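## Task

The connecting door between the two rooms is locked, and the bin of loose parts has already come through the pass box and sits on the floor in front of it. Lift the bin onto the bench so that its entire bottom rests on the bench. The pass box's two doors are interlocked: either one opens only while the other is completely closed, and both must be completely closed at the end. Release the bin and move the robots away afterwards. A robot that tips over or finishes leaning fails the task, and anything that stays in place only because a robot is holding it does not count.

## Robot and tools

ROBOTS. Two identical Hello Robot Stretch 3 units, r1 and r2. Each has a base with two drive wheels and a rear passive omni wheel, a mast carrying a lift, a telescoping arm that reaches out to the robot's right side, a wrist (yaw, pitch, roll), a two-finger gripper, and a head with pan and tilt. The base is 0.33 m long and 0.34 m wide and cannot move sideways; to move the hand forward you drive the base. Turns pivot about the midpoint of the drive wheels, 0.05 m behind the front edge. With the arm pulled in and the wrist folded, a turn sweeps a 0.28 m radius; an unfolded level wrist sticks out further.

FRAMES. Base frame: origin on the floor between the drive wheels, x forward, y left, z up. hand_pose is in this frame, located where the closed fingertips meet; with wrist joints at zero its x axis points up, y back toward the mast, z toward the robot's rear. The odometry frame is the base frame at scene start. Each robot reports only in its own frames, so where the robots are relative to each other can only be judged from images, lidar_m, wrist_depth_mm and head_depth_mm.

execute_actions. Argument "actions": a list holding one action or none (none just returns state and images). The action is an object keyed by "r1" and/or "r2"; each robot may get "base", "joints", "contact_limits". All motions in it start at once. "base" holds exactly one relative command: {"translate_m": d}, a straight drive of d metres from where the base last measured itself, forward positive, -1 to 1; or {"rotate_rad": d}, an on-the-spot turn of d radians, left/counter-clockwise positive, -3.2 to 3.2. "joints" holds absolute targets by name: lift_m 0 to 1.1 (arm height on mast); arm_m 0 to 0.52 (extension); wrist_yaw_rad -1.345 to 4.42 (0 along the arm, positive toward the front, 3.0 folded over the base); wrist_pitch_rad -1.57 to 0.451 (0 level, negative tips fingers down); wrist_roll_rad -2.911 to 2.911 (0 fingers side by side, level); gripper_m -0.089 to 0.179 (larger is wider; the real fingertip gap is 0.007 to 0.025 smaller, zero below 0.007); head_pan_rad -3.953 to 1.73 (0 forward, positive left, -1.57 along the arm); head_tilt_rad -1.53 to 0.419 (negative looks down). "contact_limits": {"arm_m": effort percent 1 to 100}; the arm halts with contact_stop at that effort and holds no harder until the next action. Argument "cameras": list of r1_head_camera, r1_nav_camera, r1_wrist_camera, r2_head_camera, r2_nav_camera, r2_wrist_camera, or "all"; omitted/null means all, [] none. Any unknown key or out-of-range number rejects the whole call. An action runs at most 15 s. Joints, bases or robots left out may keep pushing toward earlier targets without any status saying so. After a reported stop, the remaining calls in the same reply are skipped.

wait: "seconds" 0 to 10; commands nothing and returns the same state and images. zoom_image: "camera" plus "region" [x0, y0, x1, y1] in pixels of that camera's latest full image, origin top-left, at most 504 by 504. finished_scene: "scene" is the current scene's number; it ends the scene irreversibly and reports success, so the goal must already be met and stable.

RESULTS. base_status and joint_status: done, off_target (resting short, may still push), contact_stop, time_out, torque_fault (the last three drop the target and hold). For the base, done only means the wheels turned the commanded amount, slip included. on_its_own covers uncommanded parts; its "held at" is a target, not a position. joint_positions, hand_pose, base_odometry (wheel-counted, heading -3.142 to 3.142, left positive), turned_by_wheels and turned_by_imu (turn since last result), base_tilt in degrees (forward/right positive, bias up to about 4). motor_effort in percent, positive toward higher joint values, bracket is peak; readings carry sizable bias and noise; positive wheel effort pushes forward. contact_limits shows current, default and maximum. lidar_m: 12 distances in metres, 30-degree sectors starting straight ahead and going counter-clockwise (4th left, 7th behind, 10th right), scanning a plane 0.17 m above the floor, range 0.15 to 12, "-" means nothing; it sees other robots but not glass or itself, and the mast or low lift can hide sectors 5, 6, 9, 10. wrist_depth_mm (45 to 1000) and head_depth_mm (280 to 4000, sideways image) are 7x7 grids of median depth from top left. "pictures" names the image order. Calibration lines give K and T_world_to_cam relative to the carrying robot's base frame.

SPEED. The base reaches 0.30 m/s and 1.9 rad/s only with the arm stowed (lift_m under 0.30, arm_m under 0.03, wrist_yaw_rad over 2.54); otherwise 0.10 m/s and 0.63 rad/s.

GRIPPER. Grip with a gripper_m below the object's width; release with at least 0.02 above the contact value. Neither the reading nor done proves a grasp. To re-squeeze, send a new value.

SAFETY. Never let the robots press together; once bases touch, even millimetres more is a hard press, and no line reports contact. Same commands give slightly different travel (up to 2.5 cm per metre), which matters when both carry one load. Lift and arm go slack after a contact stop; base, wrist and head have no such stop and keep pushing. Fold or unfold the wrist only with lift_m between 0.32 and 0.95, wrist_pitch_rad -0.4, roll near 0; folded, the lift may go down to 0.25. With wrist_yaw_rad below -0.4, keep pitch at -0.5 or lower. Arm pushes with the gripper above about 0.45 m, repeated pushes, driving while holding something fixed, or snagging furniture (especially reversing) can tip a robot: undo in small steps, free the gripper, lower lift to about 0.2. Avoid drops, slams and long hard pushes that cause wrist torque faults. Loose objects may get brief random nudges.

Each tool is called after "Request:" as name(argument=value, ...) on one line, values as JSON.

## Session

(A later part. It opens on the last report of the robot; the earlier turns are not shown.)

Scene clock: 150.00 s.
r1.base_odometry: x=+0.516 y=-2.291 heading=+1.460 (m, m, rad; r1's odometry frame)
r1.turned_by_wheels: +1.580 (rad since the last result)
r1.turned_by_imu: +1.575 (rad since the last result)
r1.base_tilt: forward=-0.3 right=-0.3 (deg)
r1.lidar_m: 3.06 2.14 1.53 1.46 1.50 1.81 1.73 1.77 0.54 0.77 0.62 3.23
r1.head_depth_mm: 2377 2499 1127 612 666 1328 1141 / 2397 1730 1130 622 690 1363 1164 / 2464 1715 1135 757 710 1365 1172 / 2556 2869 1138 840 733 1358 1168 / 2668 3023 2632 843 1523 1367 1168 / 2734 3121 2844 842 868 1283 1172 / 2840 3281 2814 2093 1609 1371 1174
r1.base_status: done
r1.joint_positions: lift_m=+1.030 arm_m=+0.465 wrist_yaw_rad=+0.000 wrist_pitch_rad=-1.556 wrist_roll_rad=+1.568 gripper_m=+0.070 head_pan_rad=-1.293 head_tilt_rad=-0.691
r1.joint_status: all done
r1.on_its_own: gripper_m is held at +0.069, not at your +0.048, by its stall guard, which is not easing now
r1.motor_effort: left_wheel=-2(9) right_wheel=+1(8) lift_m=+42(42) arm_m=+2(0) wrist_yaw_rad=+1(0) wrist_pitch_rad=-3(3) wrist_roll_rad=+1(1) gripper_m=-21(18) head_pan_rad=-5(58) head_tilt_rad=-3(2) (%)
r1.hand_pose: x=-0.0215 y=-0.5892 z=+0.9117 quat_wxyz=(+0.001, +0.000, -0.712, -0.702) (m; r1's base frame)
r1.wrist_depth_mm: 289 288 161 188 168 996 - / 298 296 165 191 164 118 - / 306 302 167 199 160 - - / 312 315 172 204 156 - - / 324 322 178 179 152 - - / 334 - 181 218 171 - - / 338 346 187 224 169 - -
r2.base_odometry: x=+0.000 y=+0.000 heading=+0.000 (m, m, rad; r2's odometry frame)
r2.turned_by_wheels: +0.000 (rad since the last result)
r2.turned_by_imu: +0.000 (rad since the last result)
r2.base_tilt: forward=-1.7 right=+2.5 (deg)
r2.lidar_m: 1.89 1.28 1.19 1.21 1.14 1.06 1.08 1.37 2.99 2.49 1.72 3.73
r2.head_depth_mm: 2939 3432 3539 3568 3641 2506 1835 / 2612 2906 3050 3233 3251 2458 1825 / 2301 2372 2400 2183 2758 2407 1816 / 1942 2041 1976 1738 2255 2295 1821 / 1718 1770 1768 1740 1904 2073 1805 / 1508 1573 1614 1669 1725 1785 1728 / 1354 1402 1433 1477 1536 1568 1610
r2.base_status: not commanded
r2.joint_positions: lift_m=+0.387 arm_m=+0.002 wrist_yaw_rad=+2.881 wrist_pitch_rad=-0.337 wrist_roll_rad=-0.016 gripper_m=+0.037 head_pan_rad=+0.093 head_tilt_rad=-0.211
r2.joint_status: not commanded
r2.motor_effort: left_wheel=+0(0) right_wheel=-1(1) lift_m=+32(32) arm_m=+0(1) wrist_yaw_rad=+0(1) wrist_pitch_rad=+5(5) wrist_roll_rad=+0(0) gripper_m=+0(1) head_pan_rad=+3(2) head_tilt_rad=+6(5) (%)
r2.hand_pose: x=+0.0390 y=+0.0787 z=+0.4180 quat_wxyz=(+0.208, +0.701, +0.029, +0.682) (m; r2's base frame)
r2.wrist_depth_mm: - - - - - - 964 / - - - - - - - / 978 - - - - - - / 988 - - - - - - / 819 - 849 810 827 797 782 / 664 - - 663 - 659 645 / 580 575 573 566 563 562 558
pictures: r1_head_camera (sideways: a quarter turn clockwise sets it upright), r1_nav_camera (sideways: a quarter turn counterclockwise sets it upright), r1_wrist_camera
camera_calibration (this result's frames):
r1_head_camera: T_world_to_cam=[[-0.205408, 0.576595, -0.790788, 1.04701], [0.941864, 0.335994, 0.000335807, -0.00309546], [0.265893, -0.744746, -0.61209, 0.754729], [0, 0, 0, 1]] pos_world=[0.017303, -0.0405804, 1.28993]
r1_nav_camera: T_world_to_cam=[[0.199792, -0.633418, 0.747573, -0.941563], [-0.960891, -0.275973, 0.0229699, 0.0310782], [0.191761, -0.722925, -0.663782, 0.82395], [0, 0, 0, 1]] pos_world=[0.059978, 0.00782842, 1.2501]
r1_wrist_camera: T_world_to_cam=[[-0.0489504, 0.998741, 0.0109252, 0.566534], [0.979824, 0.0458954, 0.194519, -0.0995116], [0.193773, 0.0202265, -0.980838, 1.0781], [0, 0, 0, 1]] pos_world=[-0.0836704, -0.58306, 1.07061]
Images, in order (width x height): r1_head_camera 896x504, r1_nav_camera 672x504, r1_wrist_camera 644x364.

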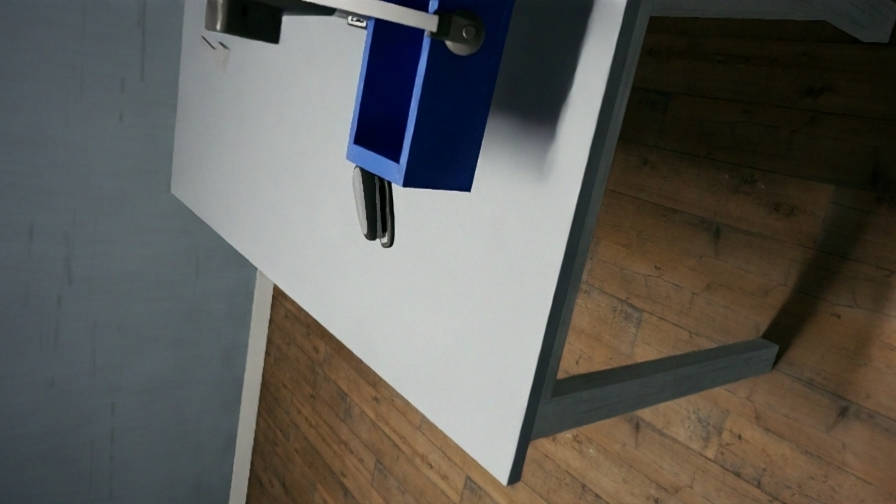

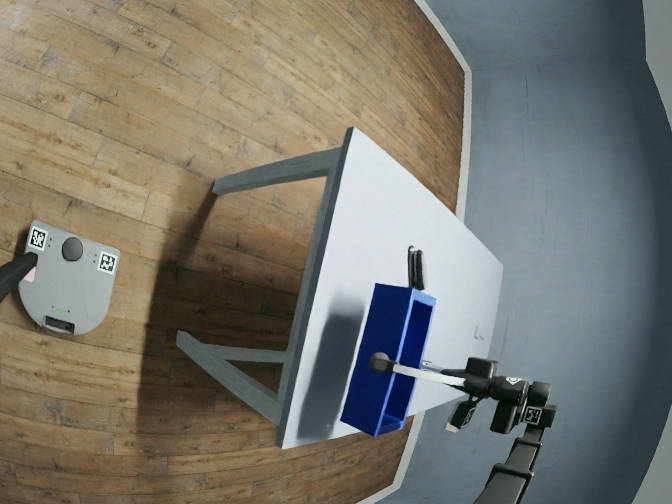

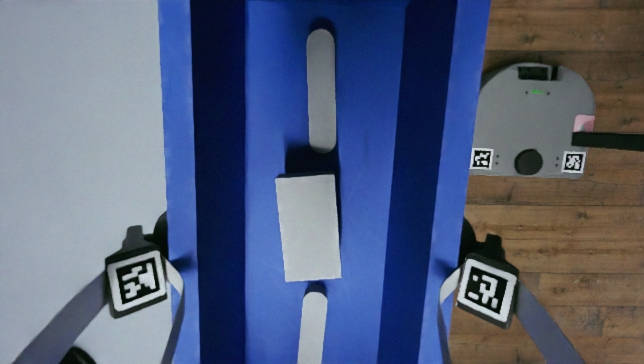

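Request:
execute_actions(actions=[{"r1":{"joints":{"arm_m":0.49,"lift_m":0.939,"head_pan_rad":-1.6}}}], cameras=["r1_head_camera"])

Scene clock: 157.80 s.
r1.base_odometry: x=+0.516 y=-2.291 heading=+1.460 (m, m, rad; r1's odometry frame)
r1.turned_by_wheels: +0.000 (rad since the last result)
r1.turned_by_imu: +0.000 (rad since the last result)
r1.base_tilt: forward=-0.3 right=-0.3 (deg)
r1.lidar_m: 3.06 2.14 1.53 1.46 1.51 1.81 1.73 1.78 0.54 0.77 0.62 3.21
r1.head_depth_mm: 2463 2636 - 835 707 1308 1161 / 2468 - 1072 725 709 1171 1126 / 2466 - 1029 755 711 1365 1171 / 2451 1731 1137 758 709 1365 1168 / 2443 1736 1131 771 712 1367 1170 / 2484 2624 1136 841 713 1371 1172 / 2481 2755 1142 846 732 1333 1142
r1.base_status: not commanded
r1.joint_positions: lift_m=+0.939 arm_m=+0.490 wrist_yaw_rad=+0.000 wrist_pitch_rad=-1.556 wrist_roll_rad=+1.568 gripper_m=+0.070 head_pan_rad=-1.593 head_tilt_rad=-0.691
r1.joint_status: all done
r1.on_its_own: gripper_m is held at +0.069, not at your +0.048, by its stall guard, which is not easing now
r1.motor_effort: left_wheel=-2(2) right_wheel=+1(1) lift_m=+31(37) arm_m=+2(2) wrist_yaw_rad=+1(1) wrist_pitch_rad=-3(3) wrist_roll_rad=+1(1) gripper_m=-19(19) head_pan_rad=-5(35) head_tilt_rad=-4(3) (%)
r1.hand_pose: x=-0.0215 y=-0.6142 z=+0.8212 quat_wxyz=(+0.001, +0.000, -0.712, -0.702) (m; r1's base frame)
r1.wrist_depth_mm: 202 201 160 187 168 200 919 / 207 206 164 193 163 205 984 / 215 212 169 198 160 210 - / 219 221 173 204 155 219 - / 227 225 177 179 153 227 - / 234 - 182 218 171 - - / 241 243 186 225 170 241 -
r2.base_odometry: x=+0.000 y=+0.000 heading=+0.000 (m, m, rad; r2's odometry frame)
r2.turned_by_wheels: +0.000 (rad since the last result)
r2.turned_by_imu: +0.000 (rad since the last result)
r2.base_tilt: forward=-1.7 right=+2.5 (deg)
r2.lidar_m: 1.89 1.28 1.19 1.21 1.14 1.06 1.08 1.37 3.00 2.49 1.72 3.70
r2.head_depth_mm: 2921 3424 3483 3591 3635 2474 1848 / 2672 2922 3077 3212 3273 2453 1837 / 2312 2401 2401 2175 2775 2442 1821 / 1945 2033 1956 1728 2235 2286 1811 / 1701 1757 1747 1757 1881 2063 1797 / 1520 1555 1606 1667 1725 1789 1735 / 1352 1404 1434 1483 1520 1573 1599
r2.base_status: not commanded
r2.joint_positions: lift_m=+0.387 arm_m=+0.002 wrist_yaw_rad=+2.881 wrist_pitch_rad=-0.337 wrist_roll_rad=-0.016 gripper_m=+0.037 head_pan_rad=+0.093 head_tilt_rad=-0.211
r2.joint_status: not commanded
r2.motor_effort: left_wheel=+0(0) right_wheel=-1(1) lift_m=+32(32) arm_m=+0(0) wrist_yaw_rad=-1(1) wrist_pitch_rad=+5(5) wrist_roll_rad=+0(1) gripper_m=-1(1) head_pan_rad=+3(3) head_tilt_rad=+5(5) (%)
r2.hand_pose: x=+0.0390 y=+0.0787 z=+0.4180 quat_wxyz=(+0.208, +0.701, +0.029, +0.682) (m; r2's base frame)
r2.wrist_depth_mm: - - - - - - 967 / - - - - - - - / 983 - - - - - - / 991 - - - - - - / 804 - 843 792 828 790 793 / 678 - - 665 - 657 649 / 574 573 572 570 562 560 562
pictures: r1_head_camera (sideways: a quarter turn clockwise sets it upright)
camera_calibration (this result's frames):
r1_head_camera: T_world_to_cam=[[-0.0260006, 0.611537, -0.790788, 1.04592], [0.999079, 0.0429119, 0.000335799, -0.00344446], [0.0341396, -0.790051, -0.612089, 0.756143], [0, 0, 0, 1]] pos_world=[0.00482144, -0.042079, 1.28993]
Images, in order (width x height): r1_head_camera 896x504.

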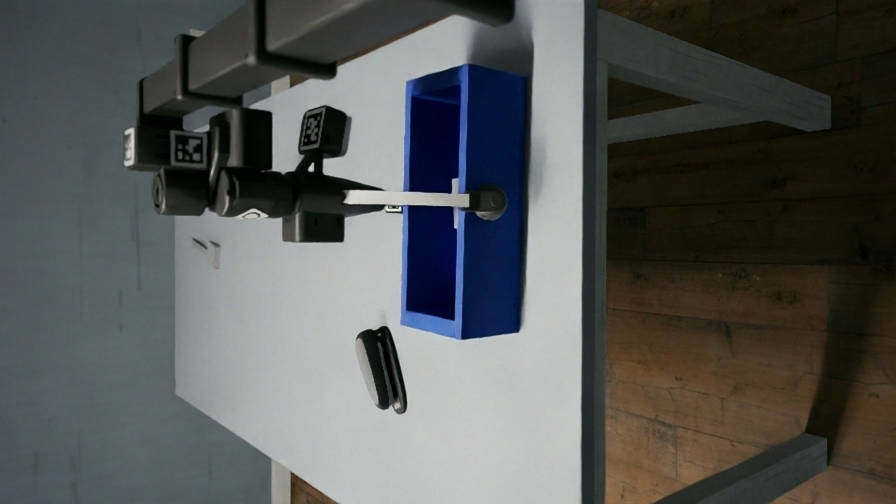

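Request:
execute_actions(actions=[{"r1":{"joints":{"gripper_m":0.179}}}], cameras=[])

Request:
execute_actions(actions=[{"r1":{"joints":{"lift_m":1.01,"head_pan_rad":1.35,"head_tilt_rad":-0.25}}}], cameras=["r1_head_camera","r1_wrist_camera"])

Request:
execute_actions(actions=[{"r1":{"base":{"translate_m":-0.0},"joints":{"arm_m":0.08}}}], cameras=["r1_head_camera","r1_wrist_camera"])

Scene clock: 167.80 s.
r1.base_odometry: x=+0.516 y=-2.291 heading=+1.460 (m, m, rad; r1's odometry frame)
r1.turned_by_wheels: +0.000 (rad since the last result)
r1.turned_by_imu: +0.000 (rad since the last result)
r1.base_tilt: forward=-0.3 right=-0.4 (deg)
r1.lidar_m: 3.06 2.14 1.53 1.46 1.50 1.80 1.73 1.77 0.54 0.77 0.62 3.22
r1.head_depth_mm: 2456 2655 - 837 709 1299 1170 / 2446 - 1080 725 710 1173 1124 / 2465 - 1031 757 709 1364 1168 / 2450 1740 1130 760 712 1373 1164 / 2459 1734 1133 768 712 1360 1170 / 2453 2670 1136 846 715 1362 1173 / 2482 2799 1141 847 731 1339 1139
r1.base_status: not commanded
r1.joint_positions: lift_m=+0.939 arm_m=+0.490 wrist_yaw_rad=+0.000 wrist_pitch_rad=-1.556 wrist_roll_rad=+1.568 gripper_m=+0.179 head_pan_rad=-1.593 head_tilt_rad=-0.691
r1.joint_status: all done
r1.motor_effort: left_wheel=-3(2) right_wheel=+1(1) lift_m=+31(31) arm_m=+2(2) wrist_yaw_rad=+1(1) wrist_pitch_rad=-3(3) wrist_roll_rad=+1(1) gripper_m=+0(84) head_pan_rad=-5(5) head_tilt_rad=-4(3) (%)
r1.hand_pose: x=-0.0215 y=-0.6142 z=+0.8212 quat_wxyz=(+0.001, +0.000, -0.712, -0.702) (m; r1's base frame)
r1.wrist_depth_mm: 203 202 159 191 170 200 941 / 208 207 162 197 165 205 938 / 214 215 166 203 161 211 - / 221 221 171 191 157 221 - / 227 225 176 183 153 227 - / - 234 181 220 171 235 - / 243 242 185 229 169 245 -
r2.base_odometry: x=+0.000 y=+0.000 heading=+0.000 (m, m, rad; r2's odometry frame)
r2.turned_by_wheels: +0.000 (rad since the last result)
r2.turned_by_imu: +0.000 (rad since the last result)
r2.base_tilt: forward=-1.7 right=+2.6 (deg)
r2.lidar_m: 1.90 1.28 1.19 1.21 1.14 1.06 1.08 1.37 3.00 2.49 1.72 3.71
r2.head_depth_mm: 2957 3391 3548 3643 3625 2473 1845 / 2668 2892 3013 3249 3275 2435 1826 / 2286 2400 2377 2215 2821 2447 1832 / 1951 2034 1986 1754 2237 2314 1815 / 1700 1758 1765 1738 1881 2061 1819 / 1511 1558 1602 1673 1696 1796 1736 / 1360 1384 1433 1492 1528 1559 1604
r2.base_status: not commanded
r2.joint_positions: lift_m=+0.387 arm_m=+0.002 wrist_yaw_rad=+2.881 wrist_pitch_rad=-0.337 wrist_roll_rad=-0.016 gripper_m=+0.037 head_pan_rad=+0.093 head_tilt_rad=-0.211
r2.joint_status: not commanded
r2.motor_effort: left_wheel=+0(0) right_wheel=-1(1) lift_m=+31(32) arm_m=+0(0) wrist_yaw_rad=-1(1) wrist_pitch_rad=+5(5) wrist_roll_rad=+0(1) gripper_m=-1(1) head_pan_rad=+3(3) head_tilt_rad=+5(4) (%)
r2.hand_pose: x=+0.0390 y=+0.0787 z=+0.4180 quat_wxyz=(+0.208, +0.701, +0.029, +0.682) (m; r2's base frame)
r2.wrist_depth_mm: - - - - - - 959 / - - - - - - - / 986 - - - - - - / 980 - - - - - - / 824 - 842 806 826 784 789 / 673 - - 655 - 652 650 / 581 574 575 560 562 566 559
pictures: none
No camera images: the call's "cameras" was empty. Leave "cameras" out to get every camera's image.

Scene clock: 169.70 s.
r1.base_odometry: x=+0.516 y=-2.291 heading=+1.460 (m, m, rad; r1's odometry frame)
r1.turned_by_wheels: +0.000 (rad since the last result)
r1.turned_by_imu: +0.000 (rad since the last result)
r1.base_tilt: forward=-0.3 right=-0.3 (deg)
r1.lidar_m: 3.06 2.14 1.53 1.46 1.50 1.81 1.73 1.77 0.54 0.77 0.63 3.21
r1.head_depth_mm: 1379 1457 1537 1623 1733 1831 1569 / 1348 1417 1457 1326 1686 1770 1565 / 1315 1393 1231 1636 1354 1729 1571 / 1291 1353 1194 1901 1556 1686 1551 / 1267 1330 1168 1836 1284 1640 1543 / 1247 1296 1336 1185 1468 1604 1541 / 1214 1279 1339 1401 1472 1557 1546
r1.base_status: not commanded
r1.joint_positions: lift_m=+1.010 arm_m=+0.490 wrist_yaw_rad=+0.000 wrist_pitch_rad=-1.556 wrist_roll_rad=+1.568 gripper_m=+0.179 head_pan_rad=+1.343 head_tilt_rad=-0.260
r1.joint_status: all done
r1.motor_effort: left_wheel=-2(2) right_wheel=+1(1) lift_m=+37(41) arm_m=+2(2) wrist_yaw_rad=+1(1) wrist_pitch_rad=-3(3) wrist_roll_rad=+1(1) gripper_m=+0(1) head_pan_rad=+4(58) head_tilt_rad=+3(23) (%)
r1.hand_pose: x=-0.0215 y=-0.6142 z=+0.8919 quat_wxyz=(+0.001, +0.000, -0.712, -0.702) (m; r1's base frame)
r1.wrist_depth_mm: 269 269 231 228 221 985 980 / 276 276 267 266 267 281 - / 285 286 277 274 275 - - / 294 293 282 282 290 - - / 304 303 289 288 298 - - / - 315 303 296 308 - - / 327 324 288 291 318 - -
r2.base_odometry: x=+0.000 y=+0.000 heading=+0.000 (m, m, rad; r2's odometry frame)
r2.turned_by_wheels: +0.000 (rad since the last result)
r2.turned_by_imu: +0.000 (rad since the last result)
r2.base_tilt: forward=-1.8 right=+2.5 (deg)
r2.lidar_m: 1.90 1.28 1.19 1.21 1.14 1.06 1.08 1.37 3.00 2.49 1.72 3.69
r2.head_depth_mm: 2930 3435 3473 3539 3597 2495 1818 / 2645 2860 3053 3185 3306 2443 1818 / 2307 2376 2416 2187 2789 2440 1822 / 1935 2011 1993 1743 2253 2298 1814 / 1698 1766 1758 1746 1899 2058 1805 / 1513 1562 1607 1658 1712 1790 1724 / 1347 1399 1447 1485 1514 1562 1625
r2.base_status: not commanded
r2.joint_positions: lift_m=+0.387 arm_m=+0.002 wrist_yaw_rad=+2.881 wrist_pitch_rad=-0.337 wrist_roll_rad=-0.016 gripper_m=+0.037 head_pan_rad=+0.093 head_tilt_rad=-0.211
r2.joint_status: not commanded
r2.motor_effort: left_wheel=+1(0) right_wheel=-1(1) lift_m=+31(31) arm_m=-1(1) wrist_yaw_rad=+0(1) wrist_pitch_rad=+5(5) wrist_roll_rad=+0(1) gripper_m=+0(1) head_pan_rad=+2(3) head_tilt_rad=+5(5) (%)
r2.hand_pose: x=+0.0390 y=+0.0787 z=+0.4180 quat_wxyz=(+0.208, +0.701, +0.029, +0.682) (m; r2's base frame)
r2.wrist_depth_mm: - - - - - - 970 / - - - - - - - / 974 - - - - - - / 983 - - - - - - / 810 - 844 810 828 797 795 / 682 - - 657 - 649 659 / 577 578 567 570 565 561 561
pictures: r1_head_camera (sideways: a quarter turn clockwise sets it upright), r1_wrist_camera
camera_calibration (this result's frames):
r1_head_camera: T_world_to_cam=[[-0.0122947, -0.227476, -0.973706, 1.28448], [-0.985416, 0.168034, -0.0268135, 0.0440139], [0.169716, 0.959176, -0.226225, 0.253201], [0, 0, 0, 1]] pos_world=[0.0161921, 0.0419274, 1.30916]
r1_wrist_camera: T_world_to_cam=[[-0.0489507, 0.998741, 0.0109252, 0.591707], [0.979824, 0.0458957, 0.194519, -0.0945109], [0.193773, 0.0202266, -0.980838, 1.05917], [0, 0, 0, 1]] pos_world=[-0.0836704, -0.608048, 1.0508]
Images, in order (width x height): r1_head_camera 896x504, r1_wrist_camera 644x364.

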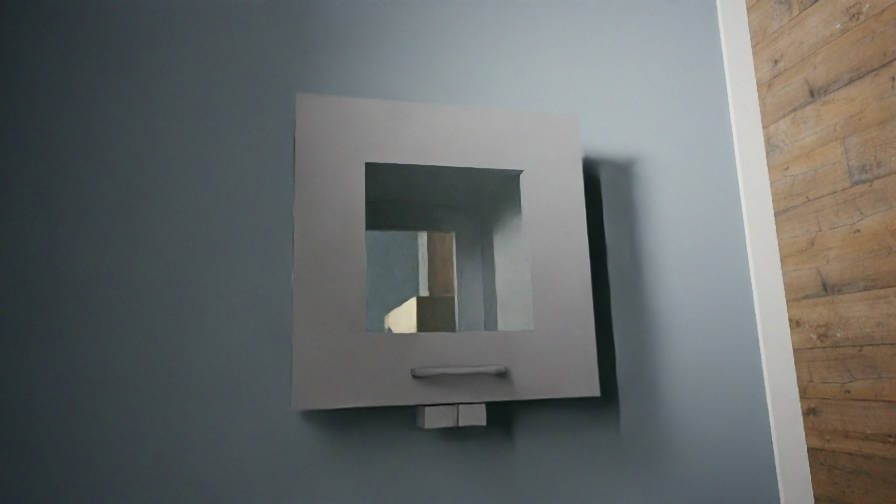

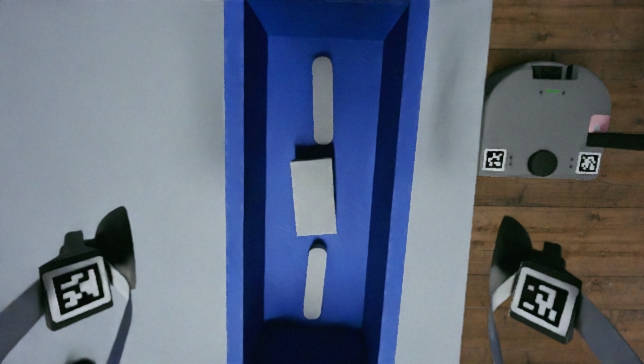

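Scene clock: 173.90 s.
r1.base_odometry: x=+0.516 y=-2.291 heading=+1.460 (m, m, rad; r1's odometry frame)
r1.turned_by_wheels: +0.000 (rad since the last result)
r1.turned_by_imu: +0.000 (rad since the last result)
r1.base_tilt: forward=-0.3 right=-0.3 (deg)
r1.lidar_m: 3.04 2.13 1.53 1.46 1.51 1.80 1.73 1.77 0.54 0.77 0.62 3.21
r1.head_depth_mm: 1376 1453 1532 1625 1725 1831 1572 / 1349 1424 1440 1310 1674 1769 1565 / 1321 1387 1229 1641 1356 1743 1561 / 1295 1359 1200 1883 1555 1680 1571 / 1274 1324 1171 1828 1287 1639 1545 / 1246 1294 1331 1186 1476 1597 1555 / 1223 1277 1340 1399 1477 1549 1550
r1.base_status: done
r1.joint_positions: lift_m=+1.010 arm_m=+0.080 wrist_yaw_rad=+0.000 wrist_pitch_rad=-1.556 wrist_roll_rad=+1.568 gripper_m=+0.179 head_pan_rad=+1.343 head_tilt_rad=-0.260
r1.joint_status: all done
r1.motor_effort: left_wheel=-1(2) right_wheel=+0(1) lift_m=+37(37) arm_m=-1(1) wrist_yaw_rad=+0(0) wrist_pitch_rad=-3(3) wrist_roll_rad=+1(1) gripper_m=+0(0) head_pan_rad=+4(4) head_tilt_rad=+4(4) (%)
r1.hand_pose: x=-0.0215 y=-0.2047 z=+0.8919 quat_wxyz=(+0.001, +0.001, -0.712, -0.702) (m; r1's base frame)
r1.wrist_depth_mm: 359 552 993 - - - 994 / 594 - - - - - - / 355 - - - - - - / 340 - - - - - - / 312 - - - - - - / - - - - - - - / 329 - - - - - -
r2.base_odometry: x=+0.000 y=+0.000 heading=+0.000 (m, m, rad; r2's odometry frame)
r2.turned_by_wheels: +0.000 (rad since the last result)
r2.turned_by_imu: +0.000 (rad since the last result)
r2.base_tilt: forward=-1.8 right=+2.7 (deg)
r2.lidar_m: 1.89 1.28 1.19 1.21 1.14 1.06 1.07 1.37 2.99 2.49 1.72 3.70
r2.head_depth_mm: 2945 3422 3453 3577 3549 2500 1824 / 2634 2867 3058 3203 3223 2454 1827 / 2285 2403 2413 2138 2789 2460 1833 / 1966 2048 1961 1753 2228 2300 1820 / 1693 1754 1746 1743 1869 2069 1792 / 1516 1557 1608 1660 1720 1785 1732 / 1352 1394 1442 1481 1527 1557 1603
r2.base_status: not commanded
r2.joint_positions: lift_m=+0.387 arm_m=+0.002 wrist_yaw_rad=+2.881 wrist_pitch_rad=-0.337 wrist_roll_rad=-0.016 gripper_m=+0.037 head_pan_rad=+0.093 head_tilt_rad=-0.211
r2.joint_status: not commanded
r2.motor_effort: left_wheel=+0(0) right_wheel=-1(1) lift_m=+32(32) arm_m=+0(1) wrist_yaw_rad=-1(0) wrist_pitch_rad=+5(5) wrist_roll_rad=+1(0) gripper_m=-1(1) head_pan_rad=+3(3) head_tilt_rad=+5(5) (%)
r2.hand_pose: x=+0.0390 y=+0.0787 z=+0.4180 quat_wxyz=(+0.208, +0.701, +0.029, +0.682) (m; r2's base frame)
r2.wrist_depth_mm: - - - - - - 971 / - - - - - - - / 974 - - - - - - / 972 - - - - - - / 806 - 834 803 828 792 786 / 675 - - 658 - 660 649 / 582 574 569 567 562 561 563
pictures: r1_head_camera (sideways: a quarter turn clockwise sets it upright), r1_wrist_camera
camera_calibration (this result's frames):
r1_head_camera: T_world_to_cam=[[-0.012262, -0.227458, -0.973711, 1.28448], [-0.985437, 0.167913, -0.0268147, 0.0440156], [0.169598, 0.959202, -0.226205, 0.253176], [0, 0, 0, 1]] pos_world=[0.0161868, 0.0419285, 1.30916]
r1_wrist_camera: T_world_to_cam=[[-0.0494456, 0.998717, 0.0109531, 0.182618], [0.979802, 0.0463757, 0.19452, -0.113202], [0.193763, 0.0203501, -0.980837, 1.05092], [0, 0, 0, 1]] pos_world=[-0.0836836, -0.19852, 1.0508]
Images, in order (width x height): r1_head_camera 896x504, r1_wrist_camera 644x364.

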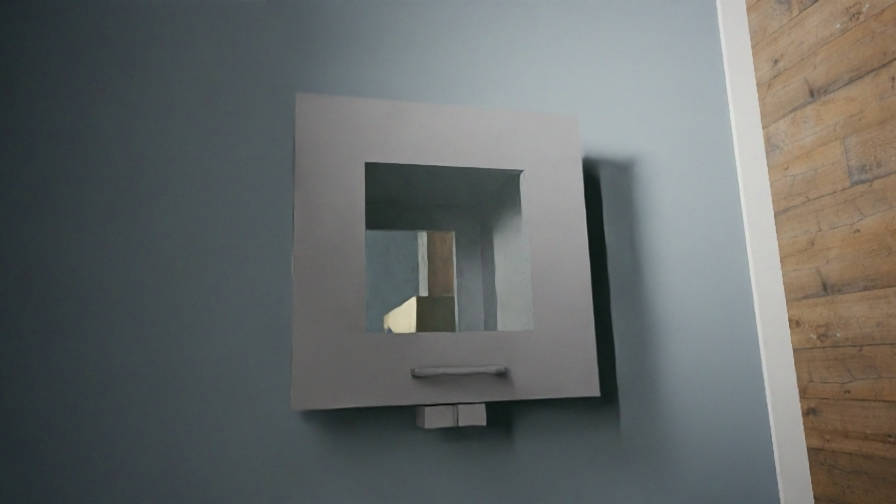

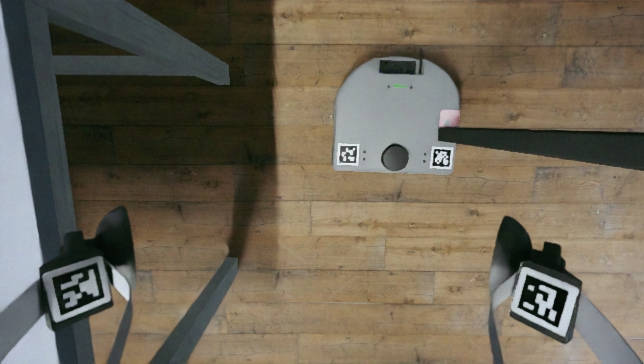

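Request:
execute_actions(actions=[{"r1":{"base":{"translate_m":-0.6},"joints":{"head_pan_rad":1.0,"lift_m":0.6,"arm_m":0.03}},"r2":{"base":{"translate_m":0.6},"joints":{"head_pan_rad":0.25,"head_tilt_rad":-0.3}}}], cameras=["r1_head_camera","r2_head_camera"])

Scene clock: 189.20 s.
r1.base_odometry: x=+0.450 y=-2.887 heading=+1.460 (m, m, rad; r1's odometry frame)
r1.turned_by_wheels: +0.000 (rad since the last result)
r1.turned_by_imu: +0.000 (rad since the last result)
r1.base_tilt: forward=-0.2 right=-0.4 (deg)
r1.lidar_m: 3.67 2.11 1.51 1.41 1.46 1.18 1.12 1.16 1.55 1.50 0.61 1.10
r1.head_depth_mm: 1784 1885 2020 2146 2342 2060 1565 / 1657 1748 1770 1656 2119 2039 1568 / 1544 1638 1668 1812 1940 1987 1563 / 1451 1539 1344 1877 1791 1867 1557 / 1365 1433 1367 1340 1649 1750 1563 / 1293 1354 1424 1483 1560 1646 1539 / 1239 1280 1338 1390 1462 1540 1549
r1.base_status: done
r1.joint_positions: lift_m=+0.600 arm_m=+0.030 wrist_yaw_rad=+0.000 wrist_pitch_rad=-1.556 wrist_roll_rad=+1.568 gripper_m=+0.179 head_pan_rad=+1.007 head_tilt_rad=-0.260
r1.joint_status: all done
r1.motor_effort: left_wheel=-2(9) right_wheel=+2(5) lift_m=+26(32) arm_m=-2(3) wrist_yaw_rad=+0(0) wrist_pitch_rad=-3(3) wrist_roll_rad=+1(1) gripper_m=+1(0) head_pan_rad=-5(37) head_tilt_rad=+4(3) (%)
r1.hand_pose: x=-0.0215 y=-0.1547 z=+0.4823 quat_wxyz=(+0.001, +0.001, -0.712, -0.702) (m; r1's base frame)
r1.wrist_depth_mm: 622 612 600 608 - 604 615 / 640 616 632 633 - - 623 / 658 637 648 643 - - 641 / 656 653 657 661 - 667 672 / 680 684 689 677 685 682 685 / - 717 708 720 709 698 712 / 756 736 733 745 726 752 716
r2.base_odometry: x=+0.600 y=+0.000 heading=+0.000 (m, m, rad; r2's odometry frame)
r2.turned_by_wheels: +0.000 (rad since the last result)
r2.turned_by_imu: +0.002 (rad since the last result)
r2.base_tilt: forward=-1.7 right=+2.5 (deg)
r2.lidar_m: 1.49 1.02 0.94 0.96 1.23 1.62 1.64 2.09 3.41 1.87 1.40 3.16
r2.head_depth_mm: 1791 1905 2051 2231 2429 2159 1656 / 1560 1661 1370 1561 2003 2059 1651 / 1372 1454 1135 1183 1321 1892 1661 / 1229 1296 1082 1101 1190 1630 1619 / 1111 1163 1174 1228 1286 1417 1485 / 1012 1053 1106 1151 1215 1271 1333 / 933 966 1010 1052 1099 1150 1205
r2.base_status: done
r2.joint_positions: lift_m=+0.387 arm_m=+0.002 wrist_yaw_rad=+2.881 wrist_pitch_rad=-0.337 wrist_roll_rad=-0.016 gripper_m=+0.037 head_pan_rad=+0.243 head_tilt_rad=-0.296
r2.joint_status: all done
r2.motor_effort: left_wheel=+0(7) right_wheel=-1(3) lift_m=+31(31) arm_m=+0(1) wrist_yaw_rad=-1(1) wrist_pitch_rad=+5(5) wrist_roll_rad=+0(0) gripper_m=-1(1) head_pan_rad=+3(13) head_tilt_rad=-1(11) (%)
r2.hand_pose: x=+0.0390 y=+0.0787 z=+0.4180 quat_wxyz=(+0.208, +0.701, +0.029, +0.682) (m; r2's base frame)
r2.wrist_depth_mm: - - 924 893 834 814 772 / - - - 967 896 849 824 / - - - - 998 936 878 / - - - - - 939 920 / 812 - 846 798 841 795 779 / 678 - - 663 - 655 655 / 574 578 568 568 564 558 563
pictures: r1_head_camera (sideways: a quarter turn clockwise sets it upright), r2_head_camera (sideways: a quarter turn clockwise sets it upright)
camera_calibration (this result's frames):
r1_head_camera: T_world_to_cam=[[-0.0865082, -0.210699, -0.973716, 1.28494], [-0.87509, 0.483217, -0.026816, 0.0433442], [0.476167, 0.849769, -0.226183, 0.251278], [0, 0, 0, 1]] pos_world=[0.029438, 0.0362638, 1.30916]
r2_head_camera: T_world_to_cam=[[-0.23759, -0.116143, -0.964397, 1.2801], [-0.269118, 0.961832, -0.0495337, 0.0727079], [0.933341, 0.247768, -0.259778, 0.287201], [0, 0, 0, 1]] pos_world=[0.0556493, 0.00758218, 1.31273]
Images, in order (width x height): r1_head_camera 896x504, r2_head_camera 896x504.

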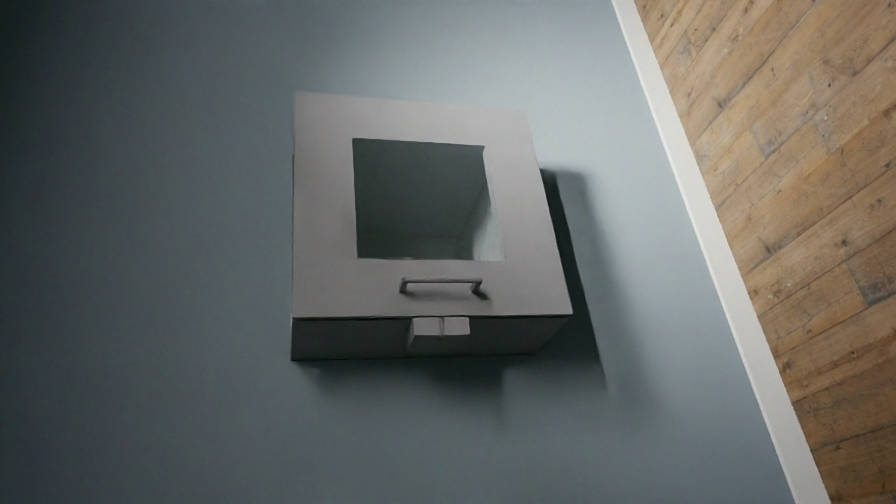

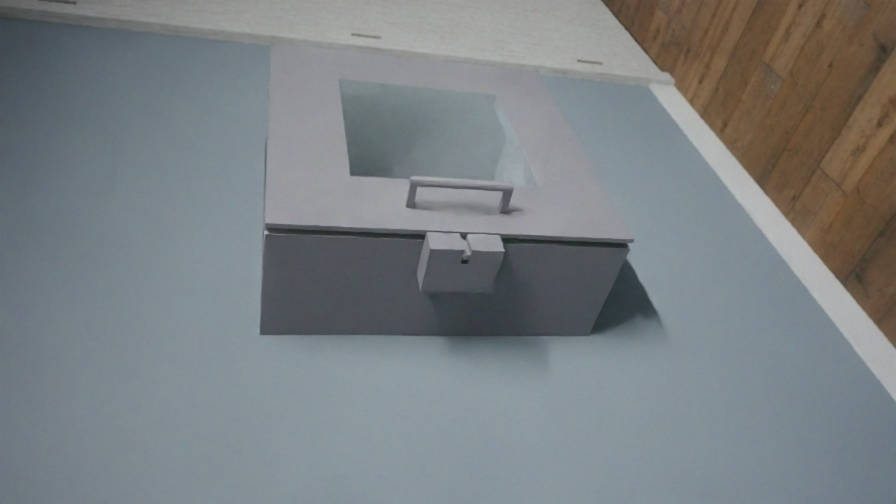

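Request:
zoom_image(camera="r1_head_camera", region=[280,260,500,380])

Request:
zoom_image(camera="r2_head_camera", region=[250,160,530,310])

Region (280, 260, 500, 380) of r1_head_camera's 896x504 image, scaled by 2.291, with more detail than that image has; it fills the top 275 rows of this view, and the rest is white.

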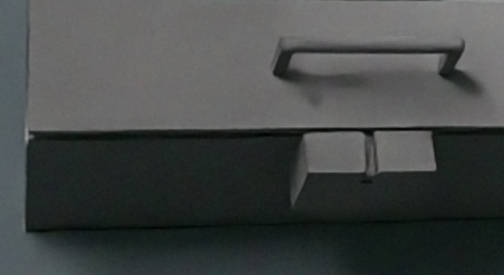

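Region (250, 160, 530, 310) of r2_head_camera's 896x504 image, scaled by 1.800, with more detail than that image has; it fills the top 270 rows of this view, and the rest is white.

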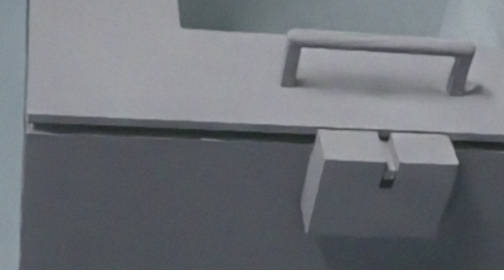

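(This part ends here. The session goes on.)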